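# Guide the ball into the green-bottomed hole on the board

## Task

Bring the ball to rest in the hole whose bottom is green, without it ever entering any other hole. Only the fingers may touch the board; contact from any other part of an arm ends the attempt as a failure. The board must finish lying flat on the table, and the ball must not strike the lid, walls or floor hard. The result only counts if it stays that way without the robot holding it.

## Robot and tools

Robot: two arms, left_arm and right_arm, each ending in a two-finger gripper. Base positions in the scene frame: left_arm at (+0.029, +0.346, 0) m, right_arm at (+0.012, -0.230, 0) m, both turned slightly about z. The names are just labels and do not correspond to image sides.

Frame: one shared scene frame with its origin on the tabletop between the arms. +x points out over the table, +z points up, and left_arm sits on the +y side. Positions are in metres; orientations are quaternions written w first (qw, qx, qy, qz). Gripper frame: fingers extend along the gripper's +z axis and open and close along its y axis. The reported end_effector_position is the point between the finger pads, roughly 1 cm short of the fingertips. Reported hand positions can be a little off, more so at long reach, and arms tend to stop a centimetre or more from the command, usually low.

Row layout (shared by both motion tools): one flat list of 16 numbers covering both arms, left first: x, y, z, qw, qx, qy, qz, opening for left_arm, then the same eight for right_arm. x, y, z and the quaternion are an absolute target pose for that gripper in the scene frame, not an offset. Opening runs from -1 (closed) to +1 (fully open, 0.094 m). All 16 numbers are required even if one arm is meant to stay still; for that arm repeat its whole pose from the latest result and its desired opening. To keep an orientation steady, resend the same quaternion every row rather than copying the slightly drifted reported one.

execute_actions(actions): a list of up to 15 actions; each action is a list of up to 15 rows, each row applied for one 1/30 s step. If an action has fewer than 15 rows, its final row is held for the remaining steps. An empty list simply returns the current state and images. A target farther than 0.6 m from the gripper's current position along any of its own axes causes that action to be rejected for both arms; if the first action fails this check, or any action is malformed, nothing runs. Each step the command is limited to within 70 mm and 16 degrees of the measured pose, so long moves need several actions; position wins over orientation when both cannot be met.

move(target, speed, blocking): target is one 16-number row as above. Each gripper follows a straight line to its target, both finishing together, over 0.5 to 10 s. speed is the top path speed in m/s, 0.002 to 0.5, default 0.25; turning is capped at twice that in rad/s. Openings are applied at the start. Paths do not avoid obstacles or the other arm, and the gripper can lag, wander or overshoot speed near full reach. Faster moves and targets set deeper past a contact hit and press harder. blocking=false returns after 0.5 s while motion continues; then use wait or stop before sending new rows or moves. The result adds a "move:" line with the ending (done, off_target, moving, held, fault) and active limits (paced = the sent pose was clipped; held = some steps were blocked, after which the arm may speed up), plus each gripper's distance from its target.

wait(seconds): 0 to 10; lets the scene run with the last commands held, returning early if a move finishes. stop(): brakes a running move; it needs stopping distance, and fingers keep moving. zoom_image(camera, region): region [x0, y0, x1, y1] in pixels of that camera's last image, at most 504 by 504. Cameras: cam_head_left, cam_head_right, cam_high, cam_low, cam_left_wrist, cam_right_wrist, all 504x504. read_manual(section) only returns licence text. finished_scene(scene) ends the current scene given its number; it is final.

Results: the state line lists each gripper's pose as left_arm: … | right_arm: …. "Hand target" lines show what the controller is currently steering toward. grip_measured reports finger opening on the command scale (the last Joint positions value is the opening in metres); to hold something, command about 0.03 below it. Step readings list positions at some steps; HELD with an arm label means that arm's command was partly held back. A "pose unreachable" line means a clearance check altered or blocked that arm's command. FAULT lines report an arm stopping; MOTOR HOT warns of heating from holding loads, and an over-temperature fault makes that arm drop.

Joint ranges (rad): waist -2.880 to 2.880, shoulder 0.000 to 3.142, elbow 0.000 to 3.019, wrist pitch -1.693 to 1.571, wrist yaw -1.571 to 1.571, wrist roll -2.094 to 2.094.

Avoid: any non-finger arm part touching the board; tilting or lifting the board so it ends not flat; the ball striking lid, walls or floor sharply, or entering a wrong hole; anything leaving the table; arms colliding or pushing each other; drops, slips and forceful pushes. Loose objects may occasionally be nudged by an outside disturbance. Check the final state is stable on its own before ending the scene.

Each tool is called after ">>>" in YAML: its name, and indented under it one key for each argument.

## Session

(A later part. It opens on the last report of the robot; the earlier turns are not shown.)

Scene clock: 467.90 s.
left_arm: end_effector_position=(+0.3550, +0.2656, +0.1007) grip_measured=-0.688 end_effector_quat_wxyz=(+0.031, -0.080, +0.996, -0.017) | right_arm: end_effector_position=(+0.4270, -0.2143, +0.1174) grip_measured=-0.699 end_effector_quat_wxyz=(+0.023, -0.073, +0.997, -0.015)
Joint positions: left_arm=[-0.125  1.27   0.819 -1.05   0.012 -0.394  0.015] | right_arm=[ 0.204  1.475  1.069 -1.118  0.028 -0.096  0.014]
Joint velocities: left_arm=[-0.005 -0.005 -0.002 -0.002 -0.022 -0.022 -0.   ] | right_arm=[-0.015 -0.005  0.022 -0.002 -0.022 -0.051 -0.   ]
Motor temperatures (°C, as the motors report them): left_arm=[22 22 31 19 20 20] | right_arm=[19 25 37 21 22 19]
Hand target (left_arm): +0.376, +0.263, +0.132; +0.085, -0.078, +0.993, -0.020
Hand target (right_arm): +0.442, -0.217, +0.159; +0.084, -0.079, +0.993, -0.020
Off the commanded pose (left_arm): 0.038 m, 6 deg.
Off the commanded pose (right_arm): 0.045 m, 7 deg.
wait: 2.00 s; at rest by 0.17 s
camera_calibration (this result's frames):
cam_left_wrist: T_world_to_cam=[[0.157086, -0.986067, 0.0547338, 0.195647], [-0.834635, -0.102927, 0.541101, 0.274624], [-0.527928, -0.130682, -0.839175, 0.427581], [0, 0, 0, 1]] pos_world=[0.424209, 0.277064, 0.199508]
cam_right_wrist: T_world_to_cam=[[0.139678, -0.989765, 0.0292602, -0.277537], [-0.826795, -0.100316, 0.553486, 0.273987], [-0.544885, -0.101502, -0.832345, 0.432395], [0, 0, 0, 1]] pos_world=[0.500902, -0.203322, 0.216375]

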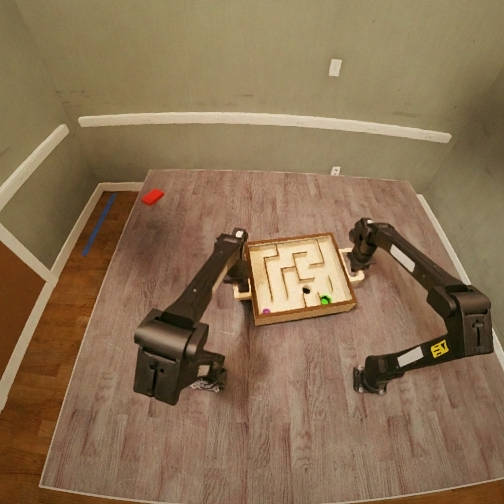

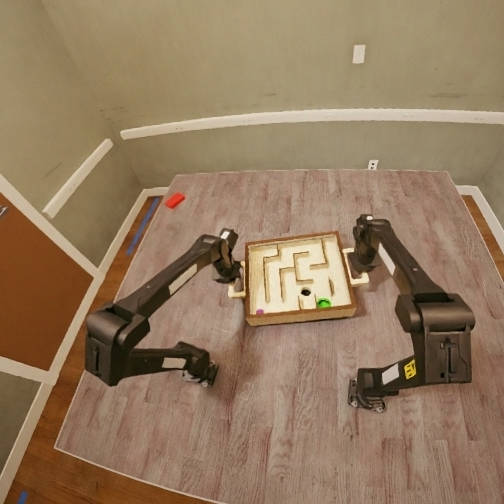

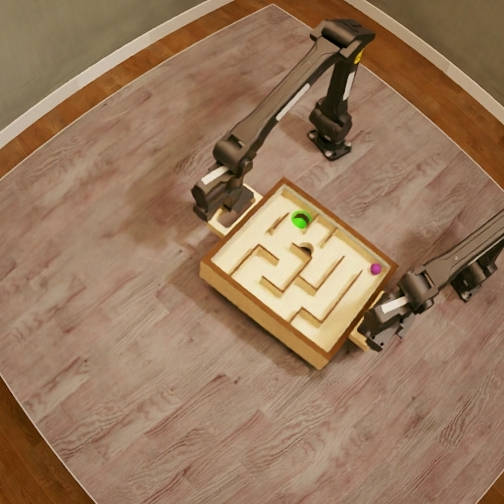

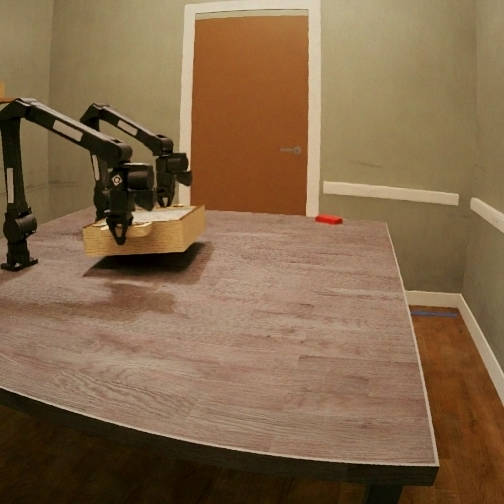

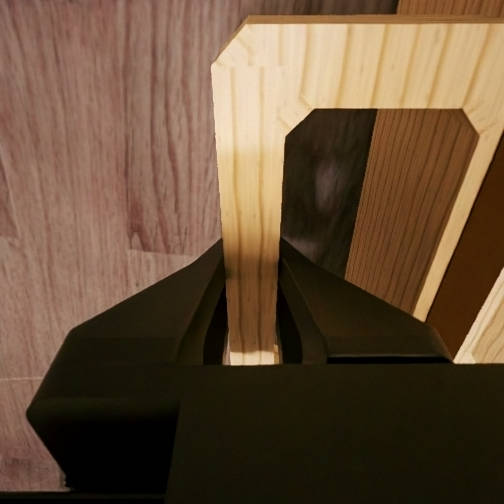

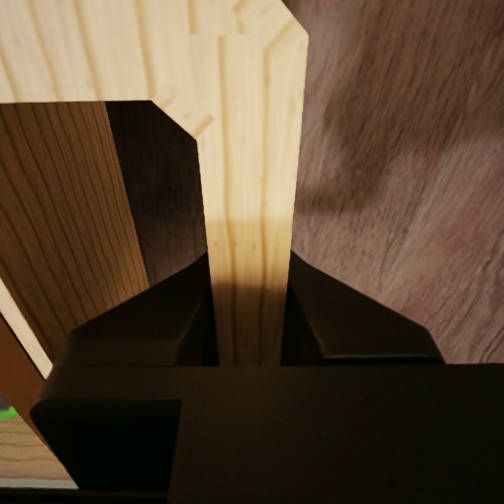

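>>> move:
  target: [0.372,0.264,0.182,0.07,-0.078,0.995,0.045,-0.8,0.442,-0.216,0.132,0.07,-0.078,0.995,0.045,-0.8]
  speed: 0.04

>>> wait:
  seconds: 2.5

>>> move:
  target: [0.377,0.263,0.126,0.064,-0.078,0.995,-0.027,-0.8,0.445,-0.217,0.164,0.064,-0.078,0.995,-0.027,-0.8]
  speed: 0.03

>>> execute_actions:
  actions:
    - [[0.377,0.263,0.126,-0.015,-0.078,0.995,-0.027,-0.8,0.445,-0.217,0.164,-0.015,-0.078,0.995,-0.027,-0.8]]
    - [[0.377,0.263,0.126,-0.015,-0.078,0.995,-0.027,-0.8,0.445,-0.217,0.164,-0.015,-0.078,0.995,-0.027,-0.8]]
    - [[0.377,0.263,0.126,-0.015,-0.078,0.995,-0.027,-0.8,0.445,-0.217,0.164,-0.015,-0.078,0.995,-0.027,-0.8]]
    - [[0.377,0.263,0.126,-0.015,-0.078,0.995,-0.027,-0.8,0.445,-0.217,0.164,-0.015,-0.078,0.995,-0.027,-0.8]]
    - [[0.377,0.263,0.126,-0.015,-0.078,0.995,-0.027,-0.8,0.445,-0.217,0.164,-0.015,-0.078,0.995,-0.027,-0.8]]

>>> zoom_image:
  camera: "cam_high"
  region: [175,165,405,395]

Scene clock: 481.17 s.
left_arm: end_effector_position=(+0.3496, +0.2666, +0.1381) grip_measured=-0.688 end_effector_quat_wxyz=(+0.020, -0.076, +0.996, +0.046) | right_arm: end_effector_position=(+0.4189, -0.2107, +0.0996) grip_measured=-0.699 end_effector_quat_wxyz=(+0.015, -0.071, +0.996, +0.047)
Joint positions: left_arm=[-0.184  1.255  0.912 -1.223 -0.1   -0.444  0.015] | right_arm=[ 0.161  1.489  1.031 -1.088 -0.096 -0.131  0.014]
Joint velocities: left_arm=[-0.005 -0.024  0.007 -0.007 -0.022 -0.037  0.   ] | right_arm=[ 0.024 -0.005 -0.017  0.007  0.051 -0.051  0.002]
Motor temperatures (°C, as the motors report them): left_arm=[22 22 31 19 20 20] | right_arm=[19 25 37 21 22 19]
Hand target (left_arm): +0.371, +0.264, +0.180; +0.070, -0.078, +0.993, +0.045
Hand target (right_arm): +0.440, -0.216, +0.133; +0.070, -0.078, +0.994, +0.044
Off the commanded pose (left_arm): 0.049 m, 6 deg.
Off the commanded pose (right_arm): 0.040 m, 6 deg.
move: off_target (left_arm, right_arm)
camera_calibration (this result's frames):
cam_left_wrist: T_world_to_cam=[[0.151952, -0.985779, -0.0717662, 0.21462], [-0.817786, -0.166172, 0.55101, 0.259524], [-0.5551, -0.0250379, -0.831407, 0.436447], [0, 0, 0, 1]] pos_world=[0.421895, 0.265621, 0.235267]
cam_right_wrist: T_world_to_cam=[[0.136537, -0.986102, -0.0946613, -0.257872], [-0.813856, -0.166138, 0.556809, 0.257856], [-0.564797, 0.0010159, -0.825229, 0.442755], [0, 0, 0, 1]] pos_world=[0.495133, -0.211898, 0.197388]

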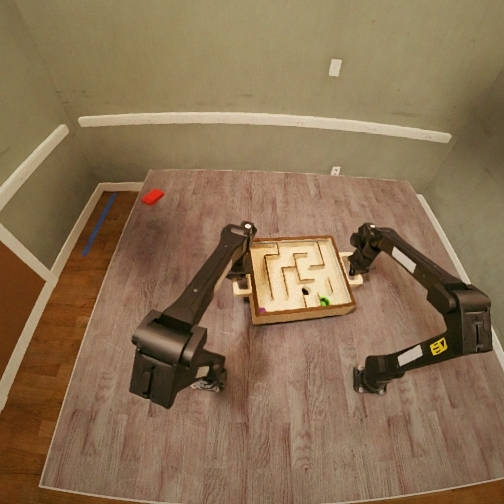

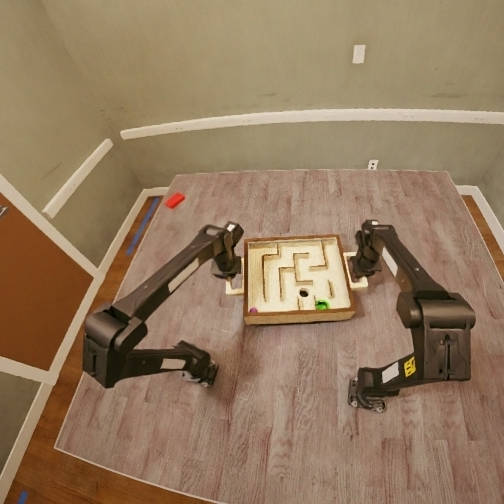

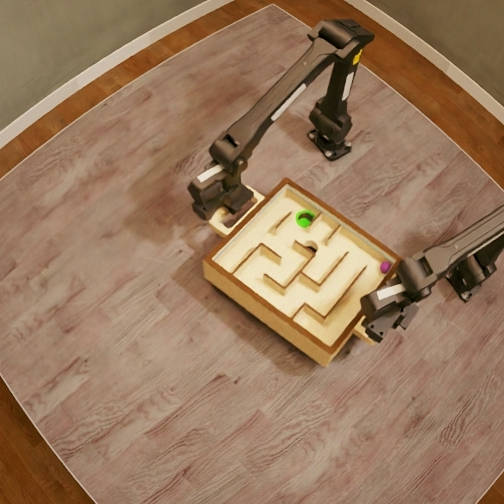

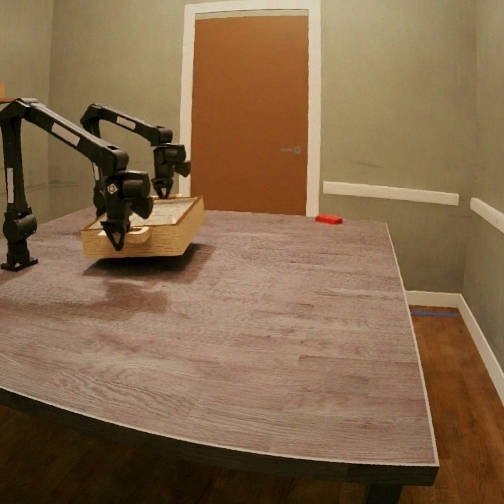

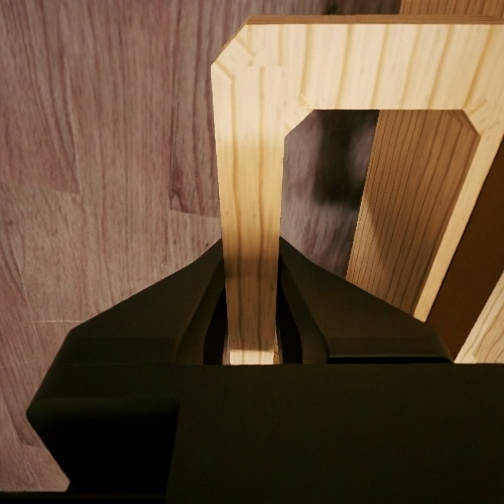

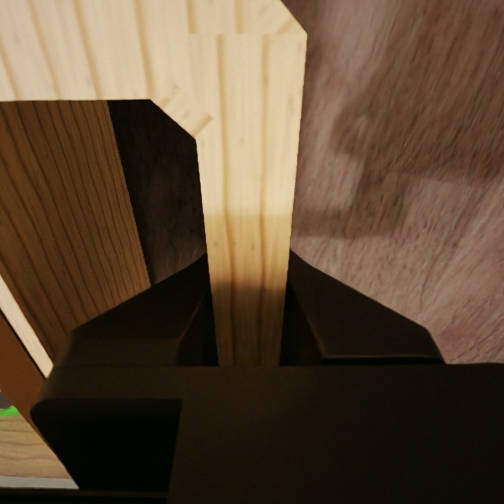

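Scene clock: 483.67 s.
left_arm: end_effector_position=(+0.3496, +0.2666, +0.1381) grip_measured=-0.688 end_effector_quat_wxyz=(+0.020, -0.076, +0.996, +0.046) | right_arm: end_effector_position=(+0.4189, -0.2107, +0.0996) grip_measured=-0.699 end_effector_quat_wxyz=(+0.015, -0.071, +0.996, +0.047)
Joint positions: left_arm=[-0.184  1.255  0.912 -1.223 -0.1   -0.444  0.015] | right_arm=[ 0.161  1.489  1.031 -1.088 -0.096 -0.132  0.014]
Joint velocities: left_arm=[ 0.015 -0.015  0.002  0.002 -0.022  0.037 -0.   ] | right_arm=[-0.005  0.005 -0.007 -0.007  0.007 -0.022 -0.001]
Motor temperatures (°C, as the motors report them): left_arm=[22 22 32 19 21 20] | right_arm=[19 25 37 21 22 19]
Hand target (left_arm): +0.371, +0.264, +0.180; +0.070, -0.078, +0.993, +0.045
Hand target (right_arm): +0.440, -0.216, +0.133; +0.070, -0.078, +0.994, +0.044
Off the commanded pose (left_arm): 0.049 m, 6 deg.
Off the commanded pose (right_arm): 0.040 m, 6 deg.
wait: 2.50 s; at rest by 0.17 s
camera_calibration (this result's frames):
cam_left_wrist: T_world_to_cam=[[0.152329, -0.985722, -0.0717482, 0.214471], [-0.817743, -0.166475, 0.550983, 0.259593], [-0.55506, -0.0252592, -0.831427, 0.436495], [0, 0, 0, 1]] pos_world=[0.421892, 0.26565, 0.23527]
cam_right_wrist: T_world_to_cam=[[0.136914, -0.986051, -0.0946472, -0.258021], [-0.813814, -0.166442, 0.55678, 0.257777], [-0.564767, 0.000793889, -0.82525, 0.442698], [0, 0, 0, 1]] pos_world=[0.49513, -0.211868, 0.197391]

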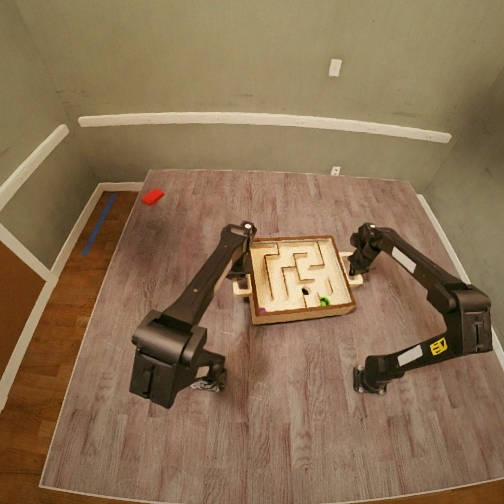

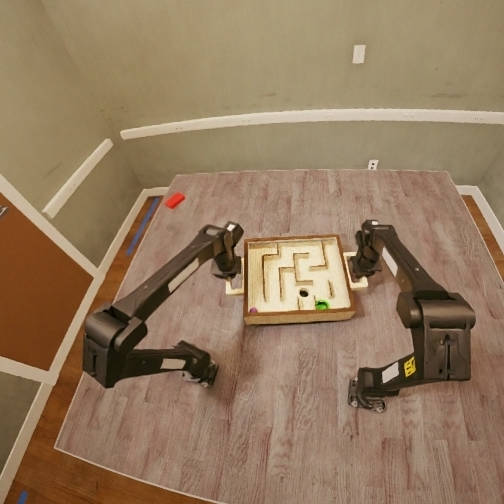

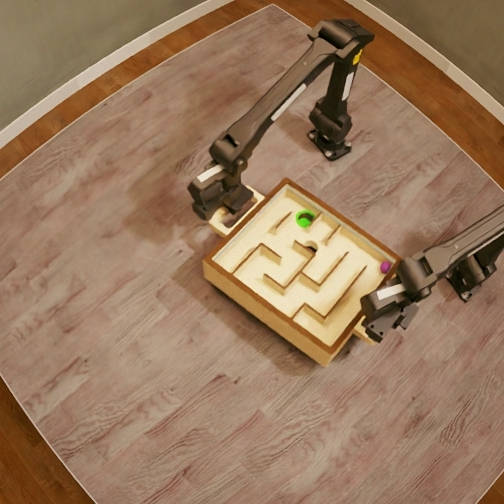

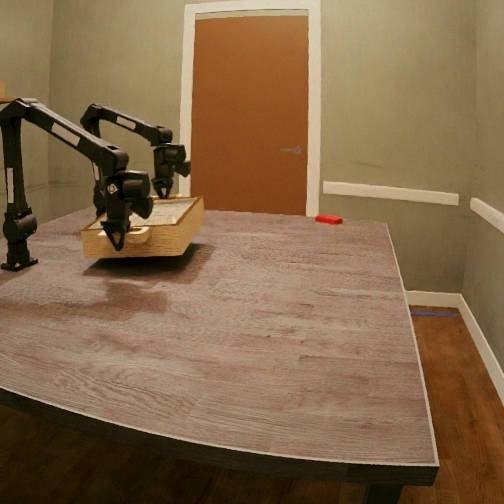

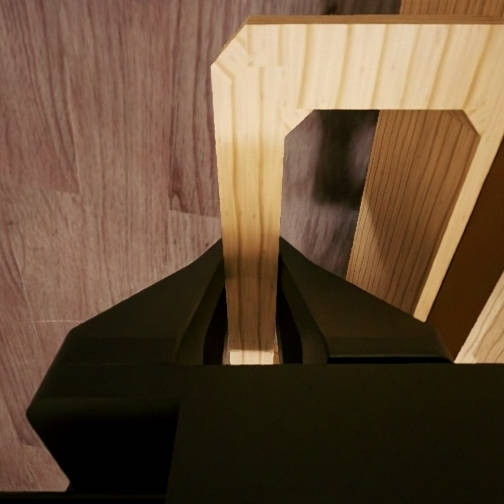

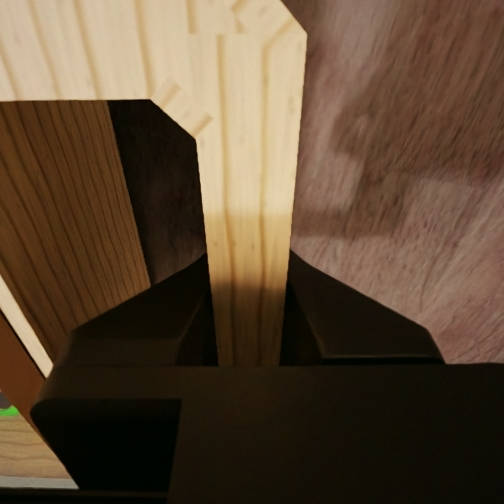

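Scene clock: 486.90 s.
left_arm: end_effector_position=(+0.3527, +0.2623, +0.1062) grip_measured=-0.688 end_effector_quat_wxyz=(+0.022, -0.073, +0.997, -0.016) | right_arm: end_effector_position=(+0.4163, -0.2186, +0.1117) grip_measured=-0.699 end_effector_quat_wxyz=(+0.006, -0.067, +0.998, -0.017)
Joint positions: left_arm=[-0.133  1.271  0.836 -1.085  0.017 -0.388  0.015] | right_arm=[ 0.197  1.474  1.052 -1.135  0.034 -0.089  0.014]
Joint velocities: left_arm=[-0.005 -0.005 -0.002 -0.012 -0.037 -0.066  0.   ] | right_arm=[ 0.005 -0.005  0.002 -0.012 -0.007 -0.022  0.001]
Motor temperatures (°C, as the motors report them): left_arm=[22 22 31 19 20 20] | right_arm=[19 25 37 21 22 19]
Hand target (left_arm): +0.376, +0.263, +0.127; +0.064, -0.077, +0.995, -0.027
Hand target (right_arm): +0.440, -0.217, +0.164; +0.064, -0.078, +0.995, -0.027
Off the commanded pose (left_arm): 0.031 m, 5 deg.
Off the commanded pose (right_arm): 0.060 m, 7 deg.
move: off_target (left_arm, right_arm)
camera_calibration (this result's frames):
cam_left_wrist: T_world_to_cam=[[0.143885, -0.98824, 0.0517536, 0.198056], [-0.825755, -0.0910773, 0.556627, 0.261471], [-0.545367, -0.122826, -0.829149, 0.43349], [0, 0, 0, 1]] pos_world=[0.423825, 0.272784, 0.203636]
cam_right_wrist: T_world_to_cam=[[0.126536, -0.99146, 0.0315497, -0.275242], [-0.809579, -0.08484, 0.580847, 0.261], [-0.57321, -0.0990401, -0.813401, 0.431641], [0, 0, 0, 1]] pos_world=[0.49355, -0.207998, 0.20818]

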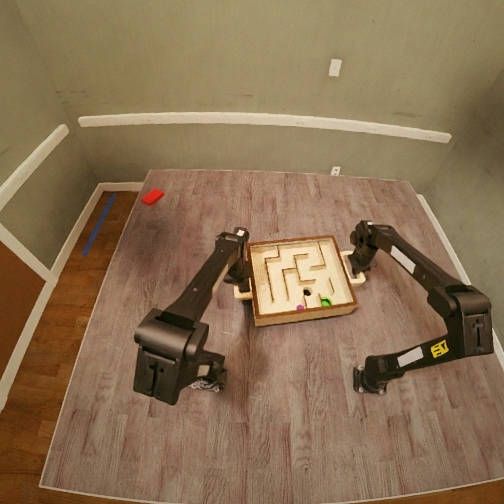

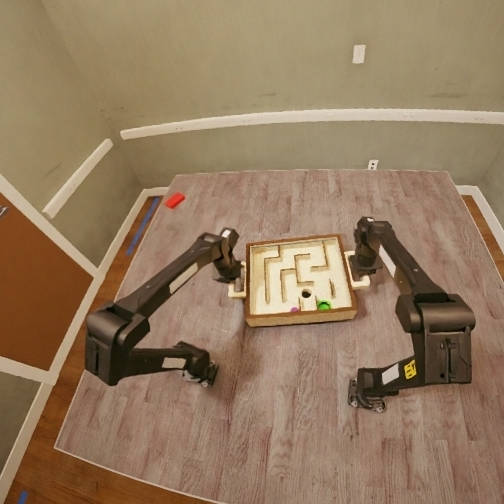

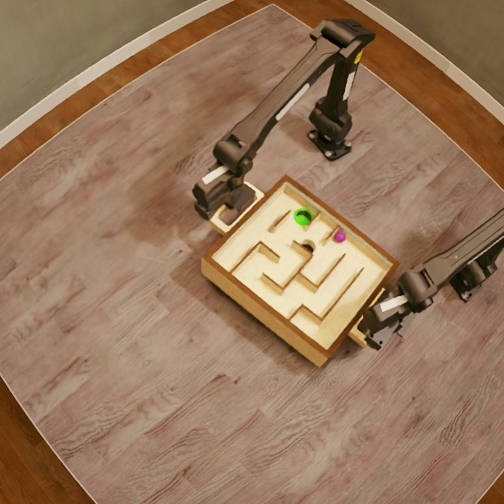

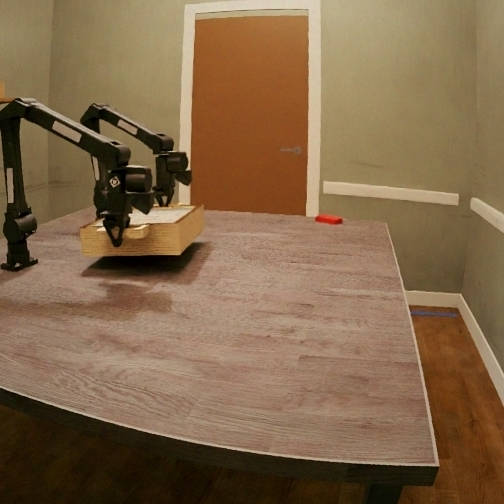

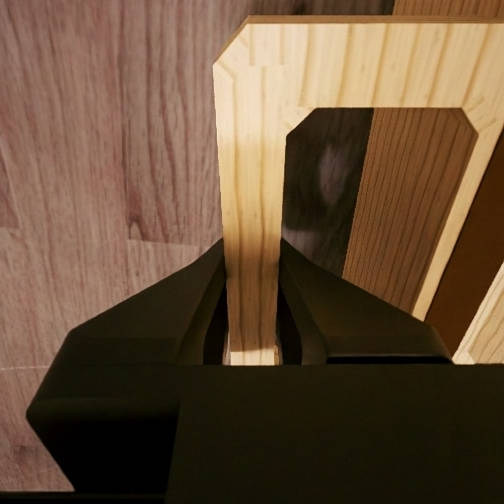

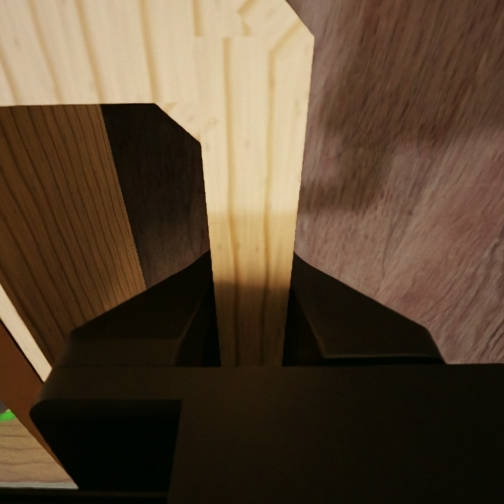

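Scene clock: 489.40 s.
left_arm: end_effector_position=(+0.3478, +0.2599, +0.0952) grip_measured=-0.688 end_effector_quat_wxyz=(-0.053, -0.075, +0.995, -0.029) | right_arm: end_effector_position=(+0.4138, -0.2202, +0.1233) grip_measured=-0.699 end_effector_quat_wxyz=(-0.060, -0.068, +0.996, -0.026)
Joint positions: left_arm=[-0.108  1.365  0.887 -1.177  0.086 -0.364  0.015] | right_arm=[ 0.201  1.538  1.152 -1.303  0.053 -0.083  0.014]
Joint velocities: left_arm=[-0.005 -0.005 -0.007 -0.007  0.051 -0.037  0.   ] | right_arm=[ 0.005 -0.015 -0.007 -0.002 -0.095 -0.007 -0.001]
Motor temperatures (°C, as the motors report them): left_arm=[22 22 32 19 20 20] | right_arm=[19 24 37 21 22 19]
Hand target (left_arm): +0.376, +0.263, +0.125; -0.015, -0.078, +0.996, -0.027
Hand target (right_arm): +0.441, -0.217, +0.165; -0.014, -0.079, +0.996, -0.027
Off the commanded pose (left_arm): 0.043 m, 4 deg.
Off the commanded pose (right_arm): 0.051 m, 5 deg.
Step readings (end_effector_position; steps 1 to 15: 1st action; 16 to 30: 2nd action; 31 to 45: 3rd action; 46 to 60: 4th action; 61 to 75: 5th action):
0: left_arm (+0.3527, +0.2623, +0.1062) | right_arm (+0.4163, -0.2186, +0.1117)
1: left_arm (+0.3505, +0.2618, +0.1052) | right_arm (+0.4152, -0.2189, +0.1141)
2: left_arm (+0.3480, +0.2613, +0.1049) | right_arm (+0.4129, -0.2195, +0.1184)
4: left_arm (+0.3454, +0.2602, +0.0996) | right_arm (+0.4119, -0.2200, +0.1263)
8: left_arm (+0.3487, +0.2593, +0.0943) | right_arm (+0.4145, -0.2205, +0.1257)
15: left_arm (+0.3478, +0.2599, +0.0952) | right_arm (+0.4138, -0.2203, +0.1233)
16: left_arm (+0.3478, +0.2599, +0.0952) | right_arm (+0.4138, -0.2203, +0.1233)
17: left_arm (+0.3478, +0.2599, +0.0952) | right_arm (+0.4138, -0.2203, +0.1233)
19: left_arm (+0.3478, +0.2599, +0.0952) | right_arm (+0.4138, -0.2203, +0.1233)
23: left_arm (+0.3478, +0.2599, +0.0952) | right_arm (+0.4138, -0.2202, +0.1233)
30: left_arm (+0.3478, +0.2599, +0.0952) | right_arm (+0.4138, -0.2202, +0.1233)
31: left_arm (+0.3478, +0.2599, +0.0952) | right_arm (+0.4138, -0.2202, +0.1233)
32: left_arm (+0.3478, +0.2599, +0.0952) | right_arm (+0.4138, -0.2202, +0.1233)
34: left_arm (+0.3478, +0.2599, +0.0952) | right_arm (+0.4138, -0.2202, +0.1233)
38: left_arm (+0.3478, +0.2599, +0.0952) | right_arm (+0.4138, -0.2202, +0.1233)
45: left_arm (+0.3478, +0.2599, +0.0952) | right_arm (+0.4138, -0.2202, +0.1233)
46: left_arm (+0.3478, +0.2599, +0.0952) | right_arm (+0.4138, -0.2202, +0.1233)
47: left_arm (+0.3478, +0.2599, +0.0952) | right_arm (+0.4138, -0.2202, +0.1233)
49: left_arm (+0.3478, +0.2599, +0.0952) | right_arm (+0.4138, -0.2202, +0.1233)
53: left_arm (+0.3478, +0.2599, +0.0952) | right_arm (+0.4138, -0.2202, +0.1233)
60: left_arm (+0.3478, +0.2599, +0.0952) | right_arm (+0.4138, -0.2202, +0.1233)
61: left_arm (+0.3478, +0.2599, +0.0952) | right_arm (+0.4138, -0.2202, +0.1233)
62: left_arm (+0.3478, +0.2599, +0.0952) | right_arm (+0.4138, -0.2202, +0.1233)
64: left_arm (+0.3478, +0.2599, +0.0952) | right_arm (+0.4138, -0.2202, +0.1233)
68: left_arm (+0.3478, +0.2599, +0.0952) | right_arm (+0.4138, -0.2202, +0.1233)
75: end_effector_position above
camera_calibration (this result's frames):
cam_left_wrist: T_world_to_cam=[[0.154822, -0.985678, 0.0668507, 0.191071], [-0.735017, -0.069707, 0.674456, 0.214994], [-0.660137, -0.153557, -0.735282, 0.460361], [0, 0, 0, 1]] pos_world=[0.432344, 0.274013, 0.180717]
cam_right_wrist: T_world_to_cam=[[0.131562, -0.990472, 0.0407061, -0.279946], [-0.72658, -0.0684128, 0.683668, 0.208706], [-0.674369, -0.119521, -0.728657, 0.466346], [0, 0, 0, 1]] pos_world=[0.502961, -0.207262, 0.208516]

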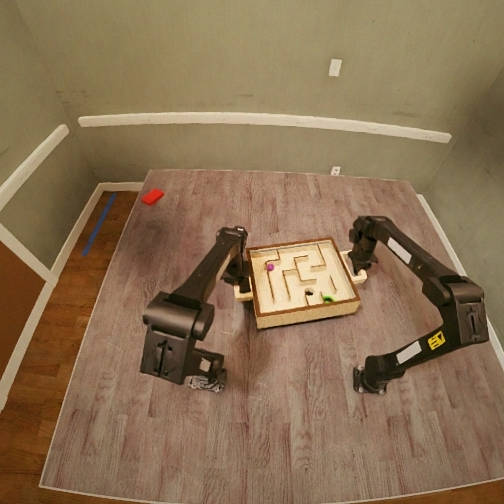

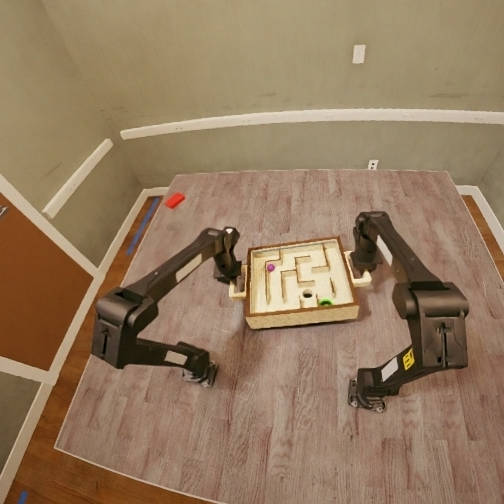

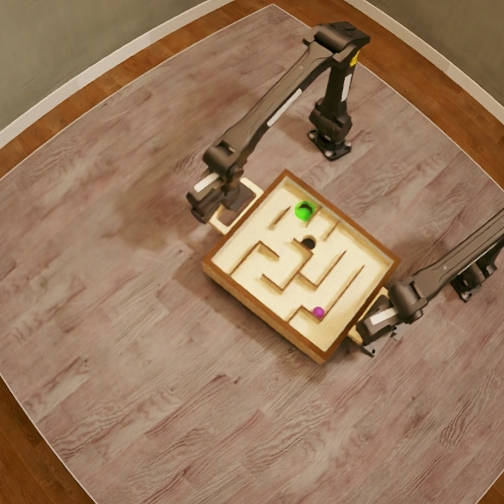

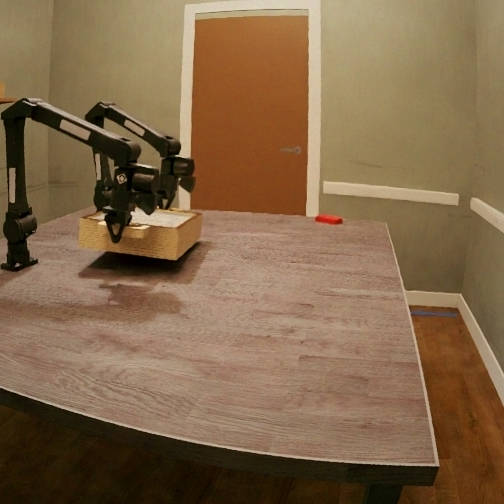

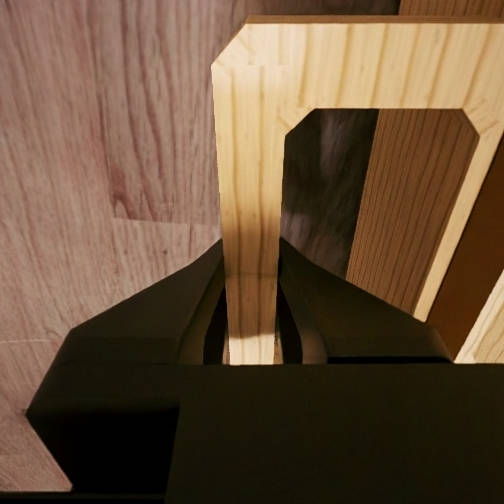

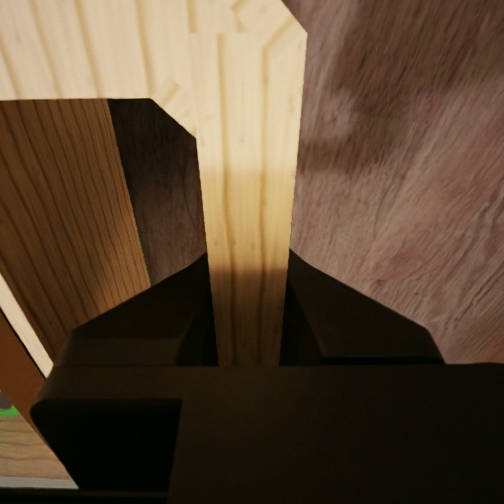

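Region (175, 165, 405, 395) of cam_high's 504x504 image, scaled by 2.191, with more detail than that image has.

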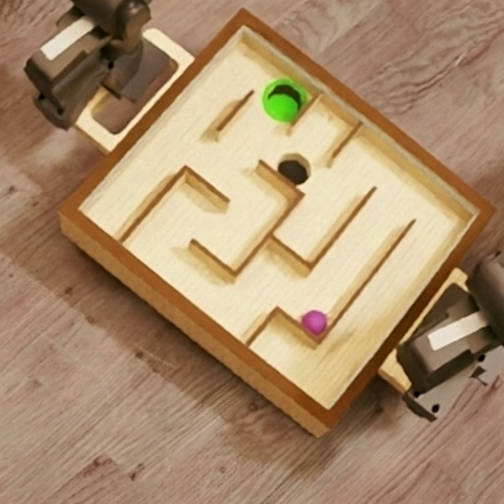

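>>> move:
  target: [0.372,0.264,0.175,-0.02,-0.078,0.995,0.035,-0.8,0.442,-0.216,0.136,-0.02,-0.078,0.995,0.035,-0.8]
  speed: 0.035

>>> wait:
  seconds: 2

>>> zoom_image:
  camera: "cam_high"
  region: [175,165,405,395]

Scene clock: 497.53 s.
left_arm: end_effector_position=(+0.3521, +0.2662, +0.1356) grip_measured=-0.689 end_effector_quat_wxyz=(-0.064, -0.071, +0.995, +0.032) | right_arm: end_effector_position=(+0.4100, -0.2131, +0.1072) grip_measured=-0.699 end_effector_quat_wxyz=(-0.068, -0.064, +0.995, +0.034)
Joint positions: left_arm=[-0.141  1.363  0.999 -1.348 -0.02  -0.395  0.015] | right_arm=[ 0.17   1.56   1.129 -1.28  -0.061 -0.115  0.014]
Joint velocities: left_arm=[ 0.005 -0.005 -0.002  0.002  0.007  0.037 -0.   ] | right_arm=[-0.005 -0.005 -0.012  0.002 -0.022  0.007 -0.001]
Motor temperatures (°C, as the motors report them): left_arm=[22 22 32 19 20 20] | right_arm=[19 24 38 21 22 19]
Hand target (left_arm): +0.371, +0.264, +0.173; -0.020, -0.079, +0.996, +0.034
Hand target (right_arm): +0.439, -0.216, +0.138; -0.020, -0.079, +0.996, +0.034
Off the commanded pose (left_arm): 0.044 m, 5 deg.
Off the commanded pose (right_arm): 0.043 m, 6 deg.
move: off_target (left_arm, right_arm)
camera_calibration (this result's frames):
cam_left_wrist: T_world_to_cam=[[0.14039, -0.988516, -0.0559161, 0.216361], [-0.714905, -0.14028, 0.685005, 0.201601], [-0.684982, -0.0561933, -0.726389, 0.475558], [0, 0, 0, 1]] pos_world=[0.439499, 0.26888, 0.219441]
cam_right_wrist: T_world_to_cam=[[0.117046, -0.990074, -0.0778025, -0.253015], [-0.711003, -0.138235, 0.689467, 0.195531], [-0.693379, -0.0253816, -0.720126, 0.479874], [0, 0, 0, 1]] pos_world=[0.501372, -0.211295, 0.191073]

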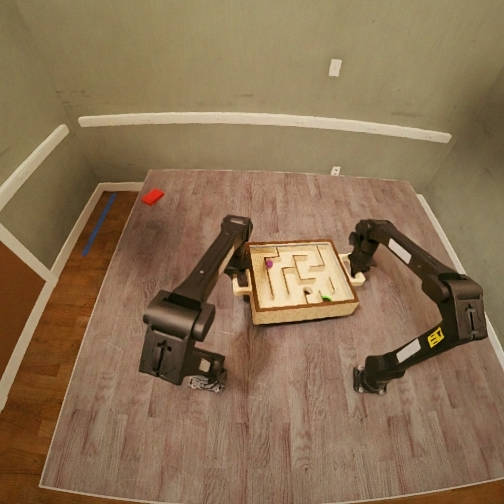

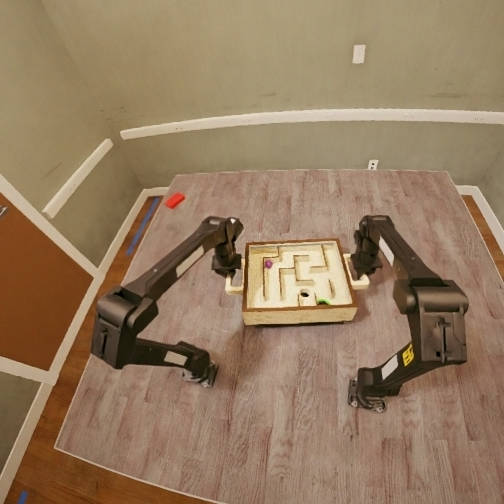

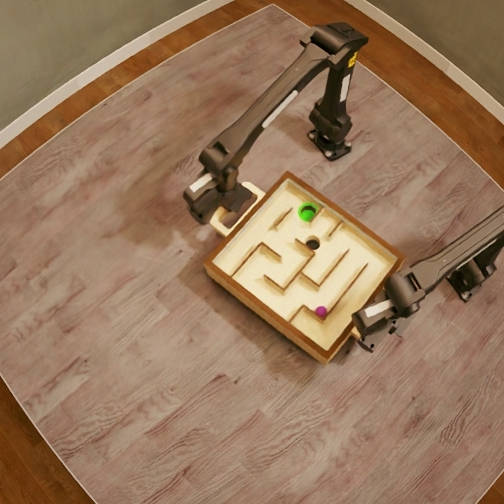

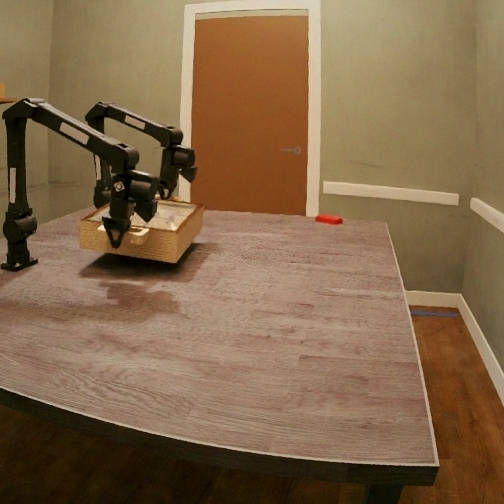

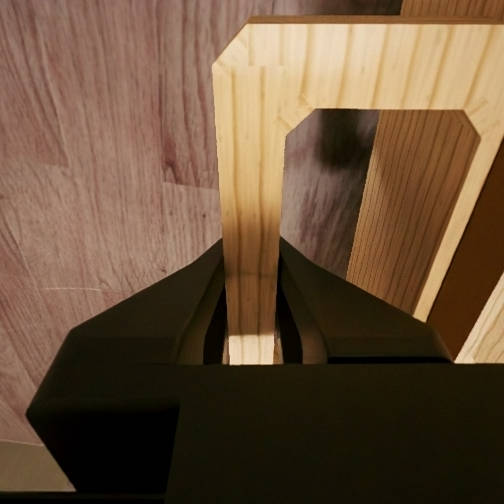

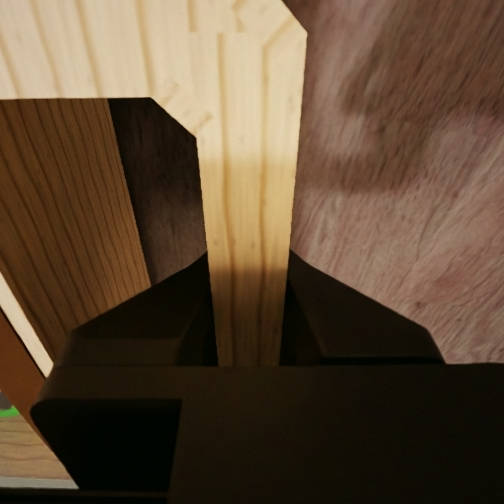

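Scene clock: 499.53 s.
left_arm: end_effector_position=(+0.3521, +0.2662, +0.1356) grip_measured=-0.689 end_effector_quat_wxyz=(-0.064, -0.071, +0.995, +0.032) | right_arm: end_effector_position=(+0.4100, -0.2131, +0.1071) grip_measured=-0.699 end_effector_quat_wxyz=(-0.069, -0.064, +0.995, +0.034)
Joint positions: left_arm=[-0.141  1.363  0.999 -1.348 -0.02  -0.395  0.015] | right_arm=[ 0.17   1.561  1.129 -1.28  -0.061 -0.115  0.014]
Joint velocities: left_arm=[-0.015  0.005  0.002  0.002  0.007 -0.066 -0.001] | right_arm=[-0.015 -0.015  0.017  0.017 -0.022 -0.037 -0.001]
Motor temperatures (°C, as the motors report them): left_arm=[22 22 32 19 20 20] | right_arm=[19 24 38 21 22 19]
Hand target (left_arm): +0.371, +0.264, +0.173; -0.020, -0.079, +0.996, +0.034
Hand target (right_arm): +0.439, -0.216, +0.137; -0.020, -0.079, +0.996, +0.034
Off the commanded pose (left_arm): 0.044 m, 5 deg.
Off the commanded pose (right_arm): 0.043 m, 6 deg.
wait: 2.00 s; at rest by 0.17 s
camera_calibration (this result's frames):
cam_left_wrist: T_world_to_cam=[[0.14039, -0.988516, -0.0559161, 0.216361], [-0.714905, -0.14028, 0.685005, 0.201601], [-0.684982, -0.0561933, -0.726389, 0.475558], [0, 0, 0, 1]] pos_world=[0.439499, 0.26888, 0.219441]
cam_right_wrist: T_world_to_cam=[[0.117016, -0.990075, -0.0778402, -0.253009], [-0.71074, -0.13823, 0.689739, 0.195488], [-0.693653, -0.0253866, -0.719861, 0.479848], [0, 0, 0, 1]] pos_world=[0.501396, -0.211294, 0.190894]

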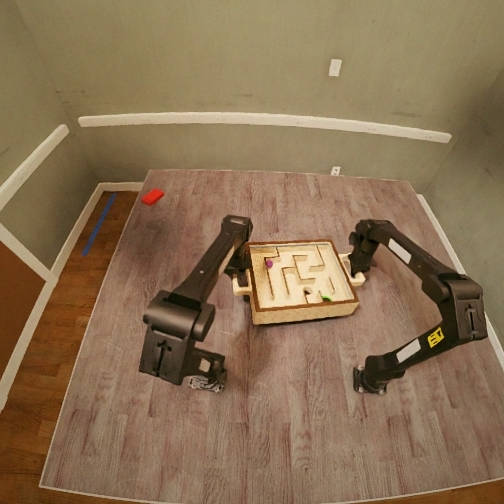

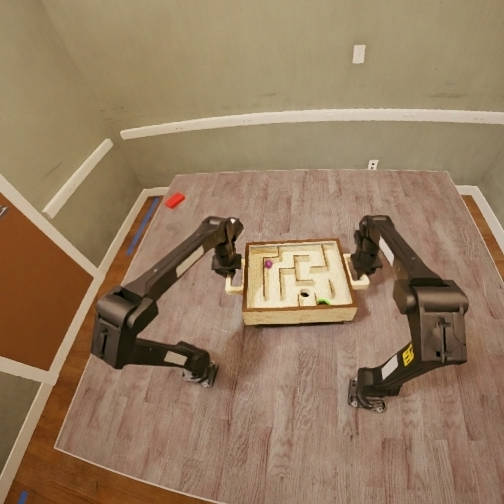

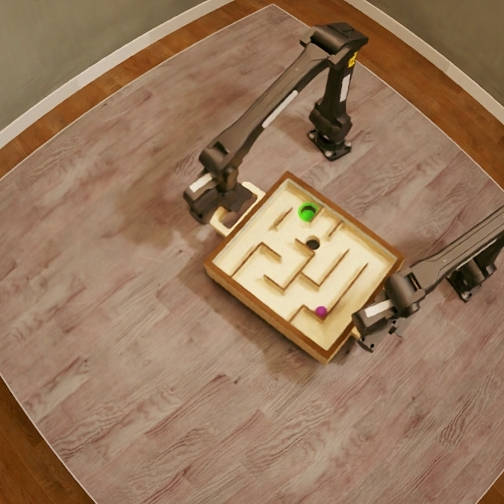

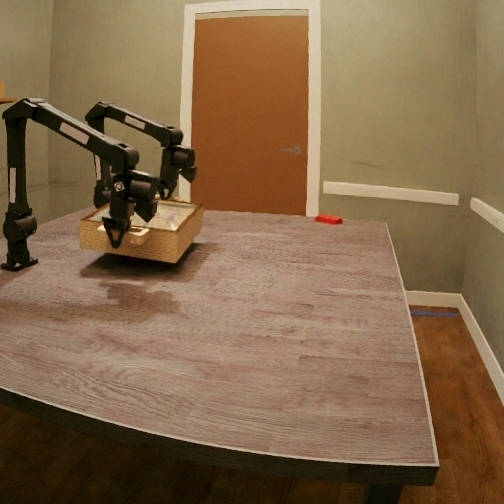

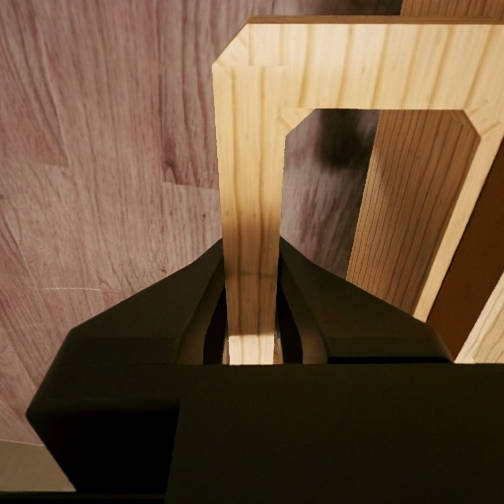

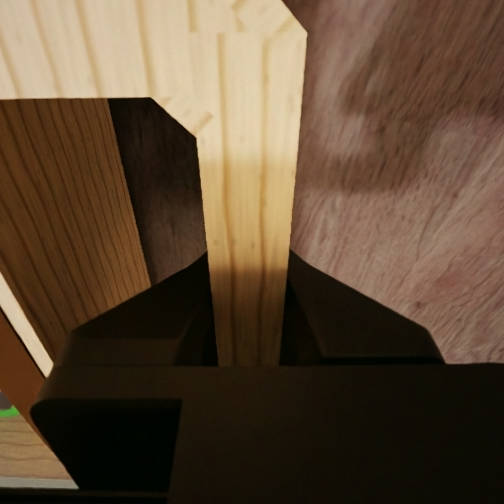

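Region (175, 165, 405, 395) of cam_high's 504x504 image, scaled by 2.191, with more detail than that image has.

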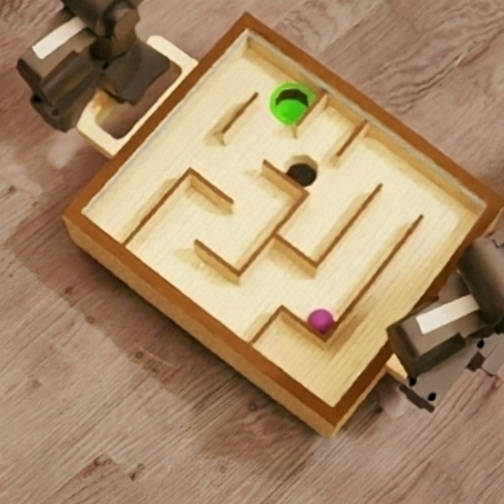

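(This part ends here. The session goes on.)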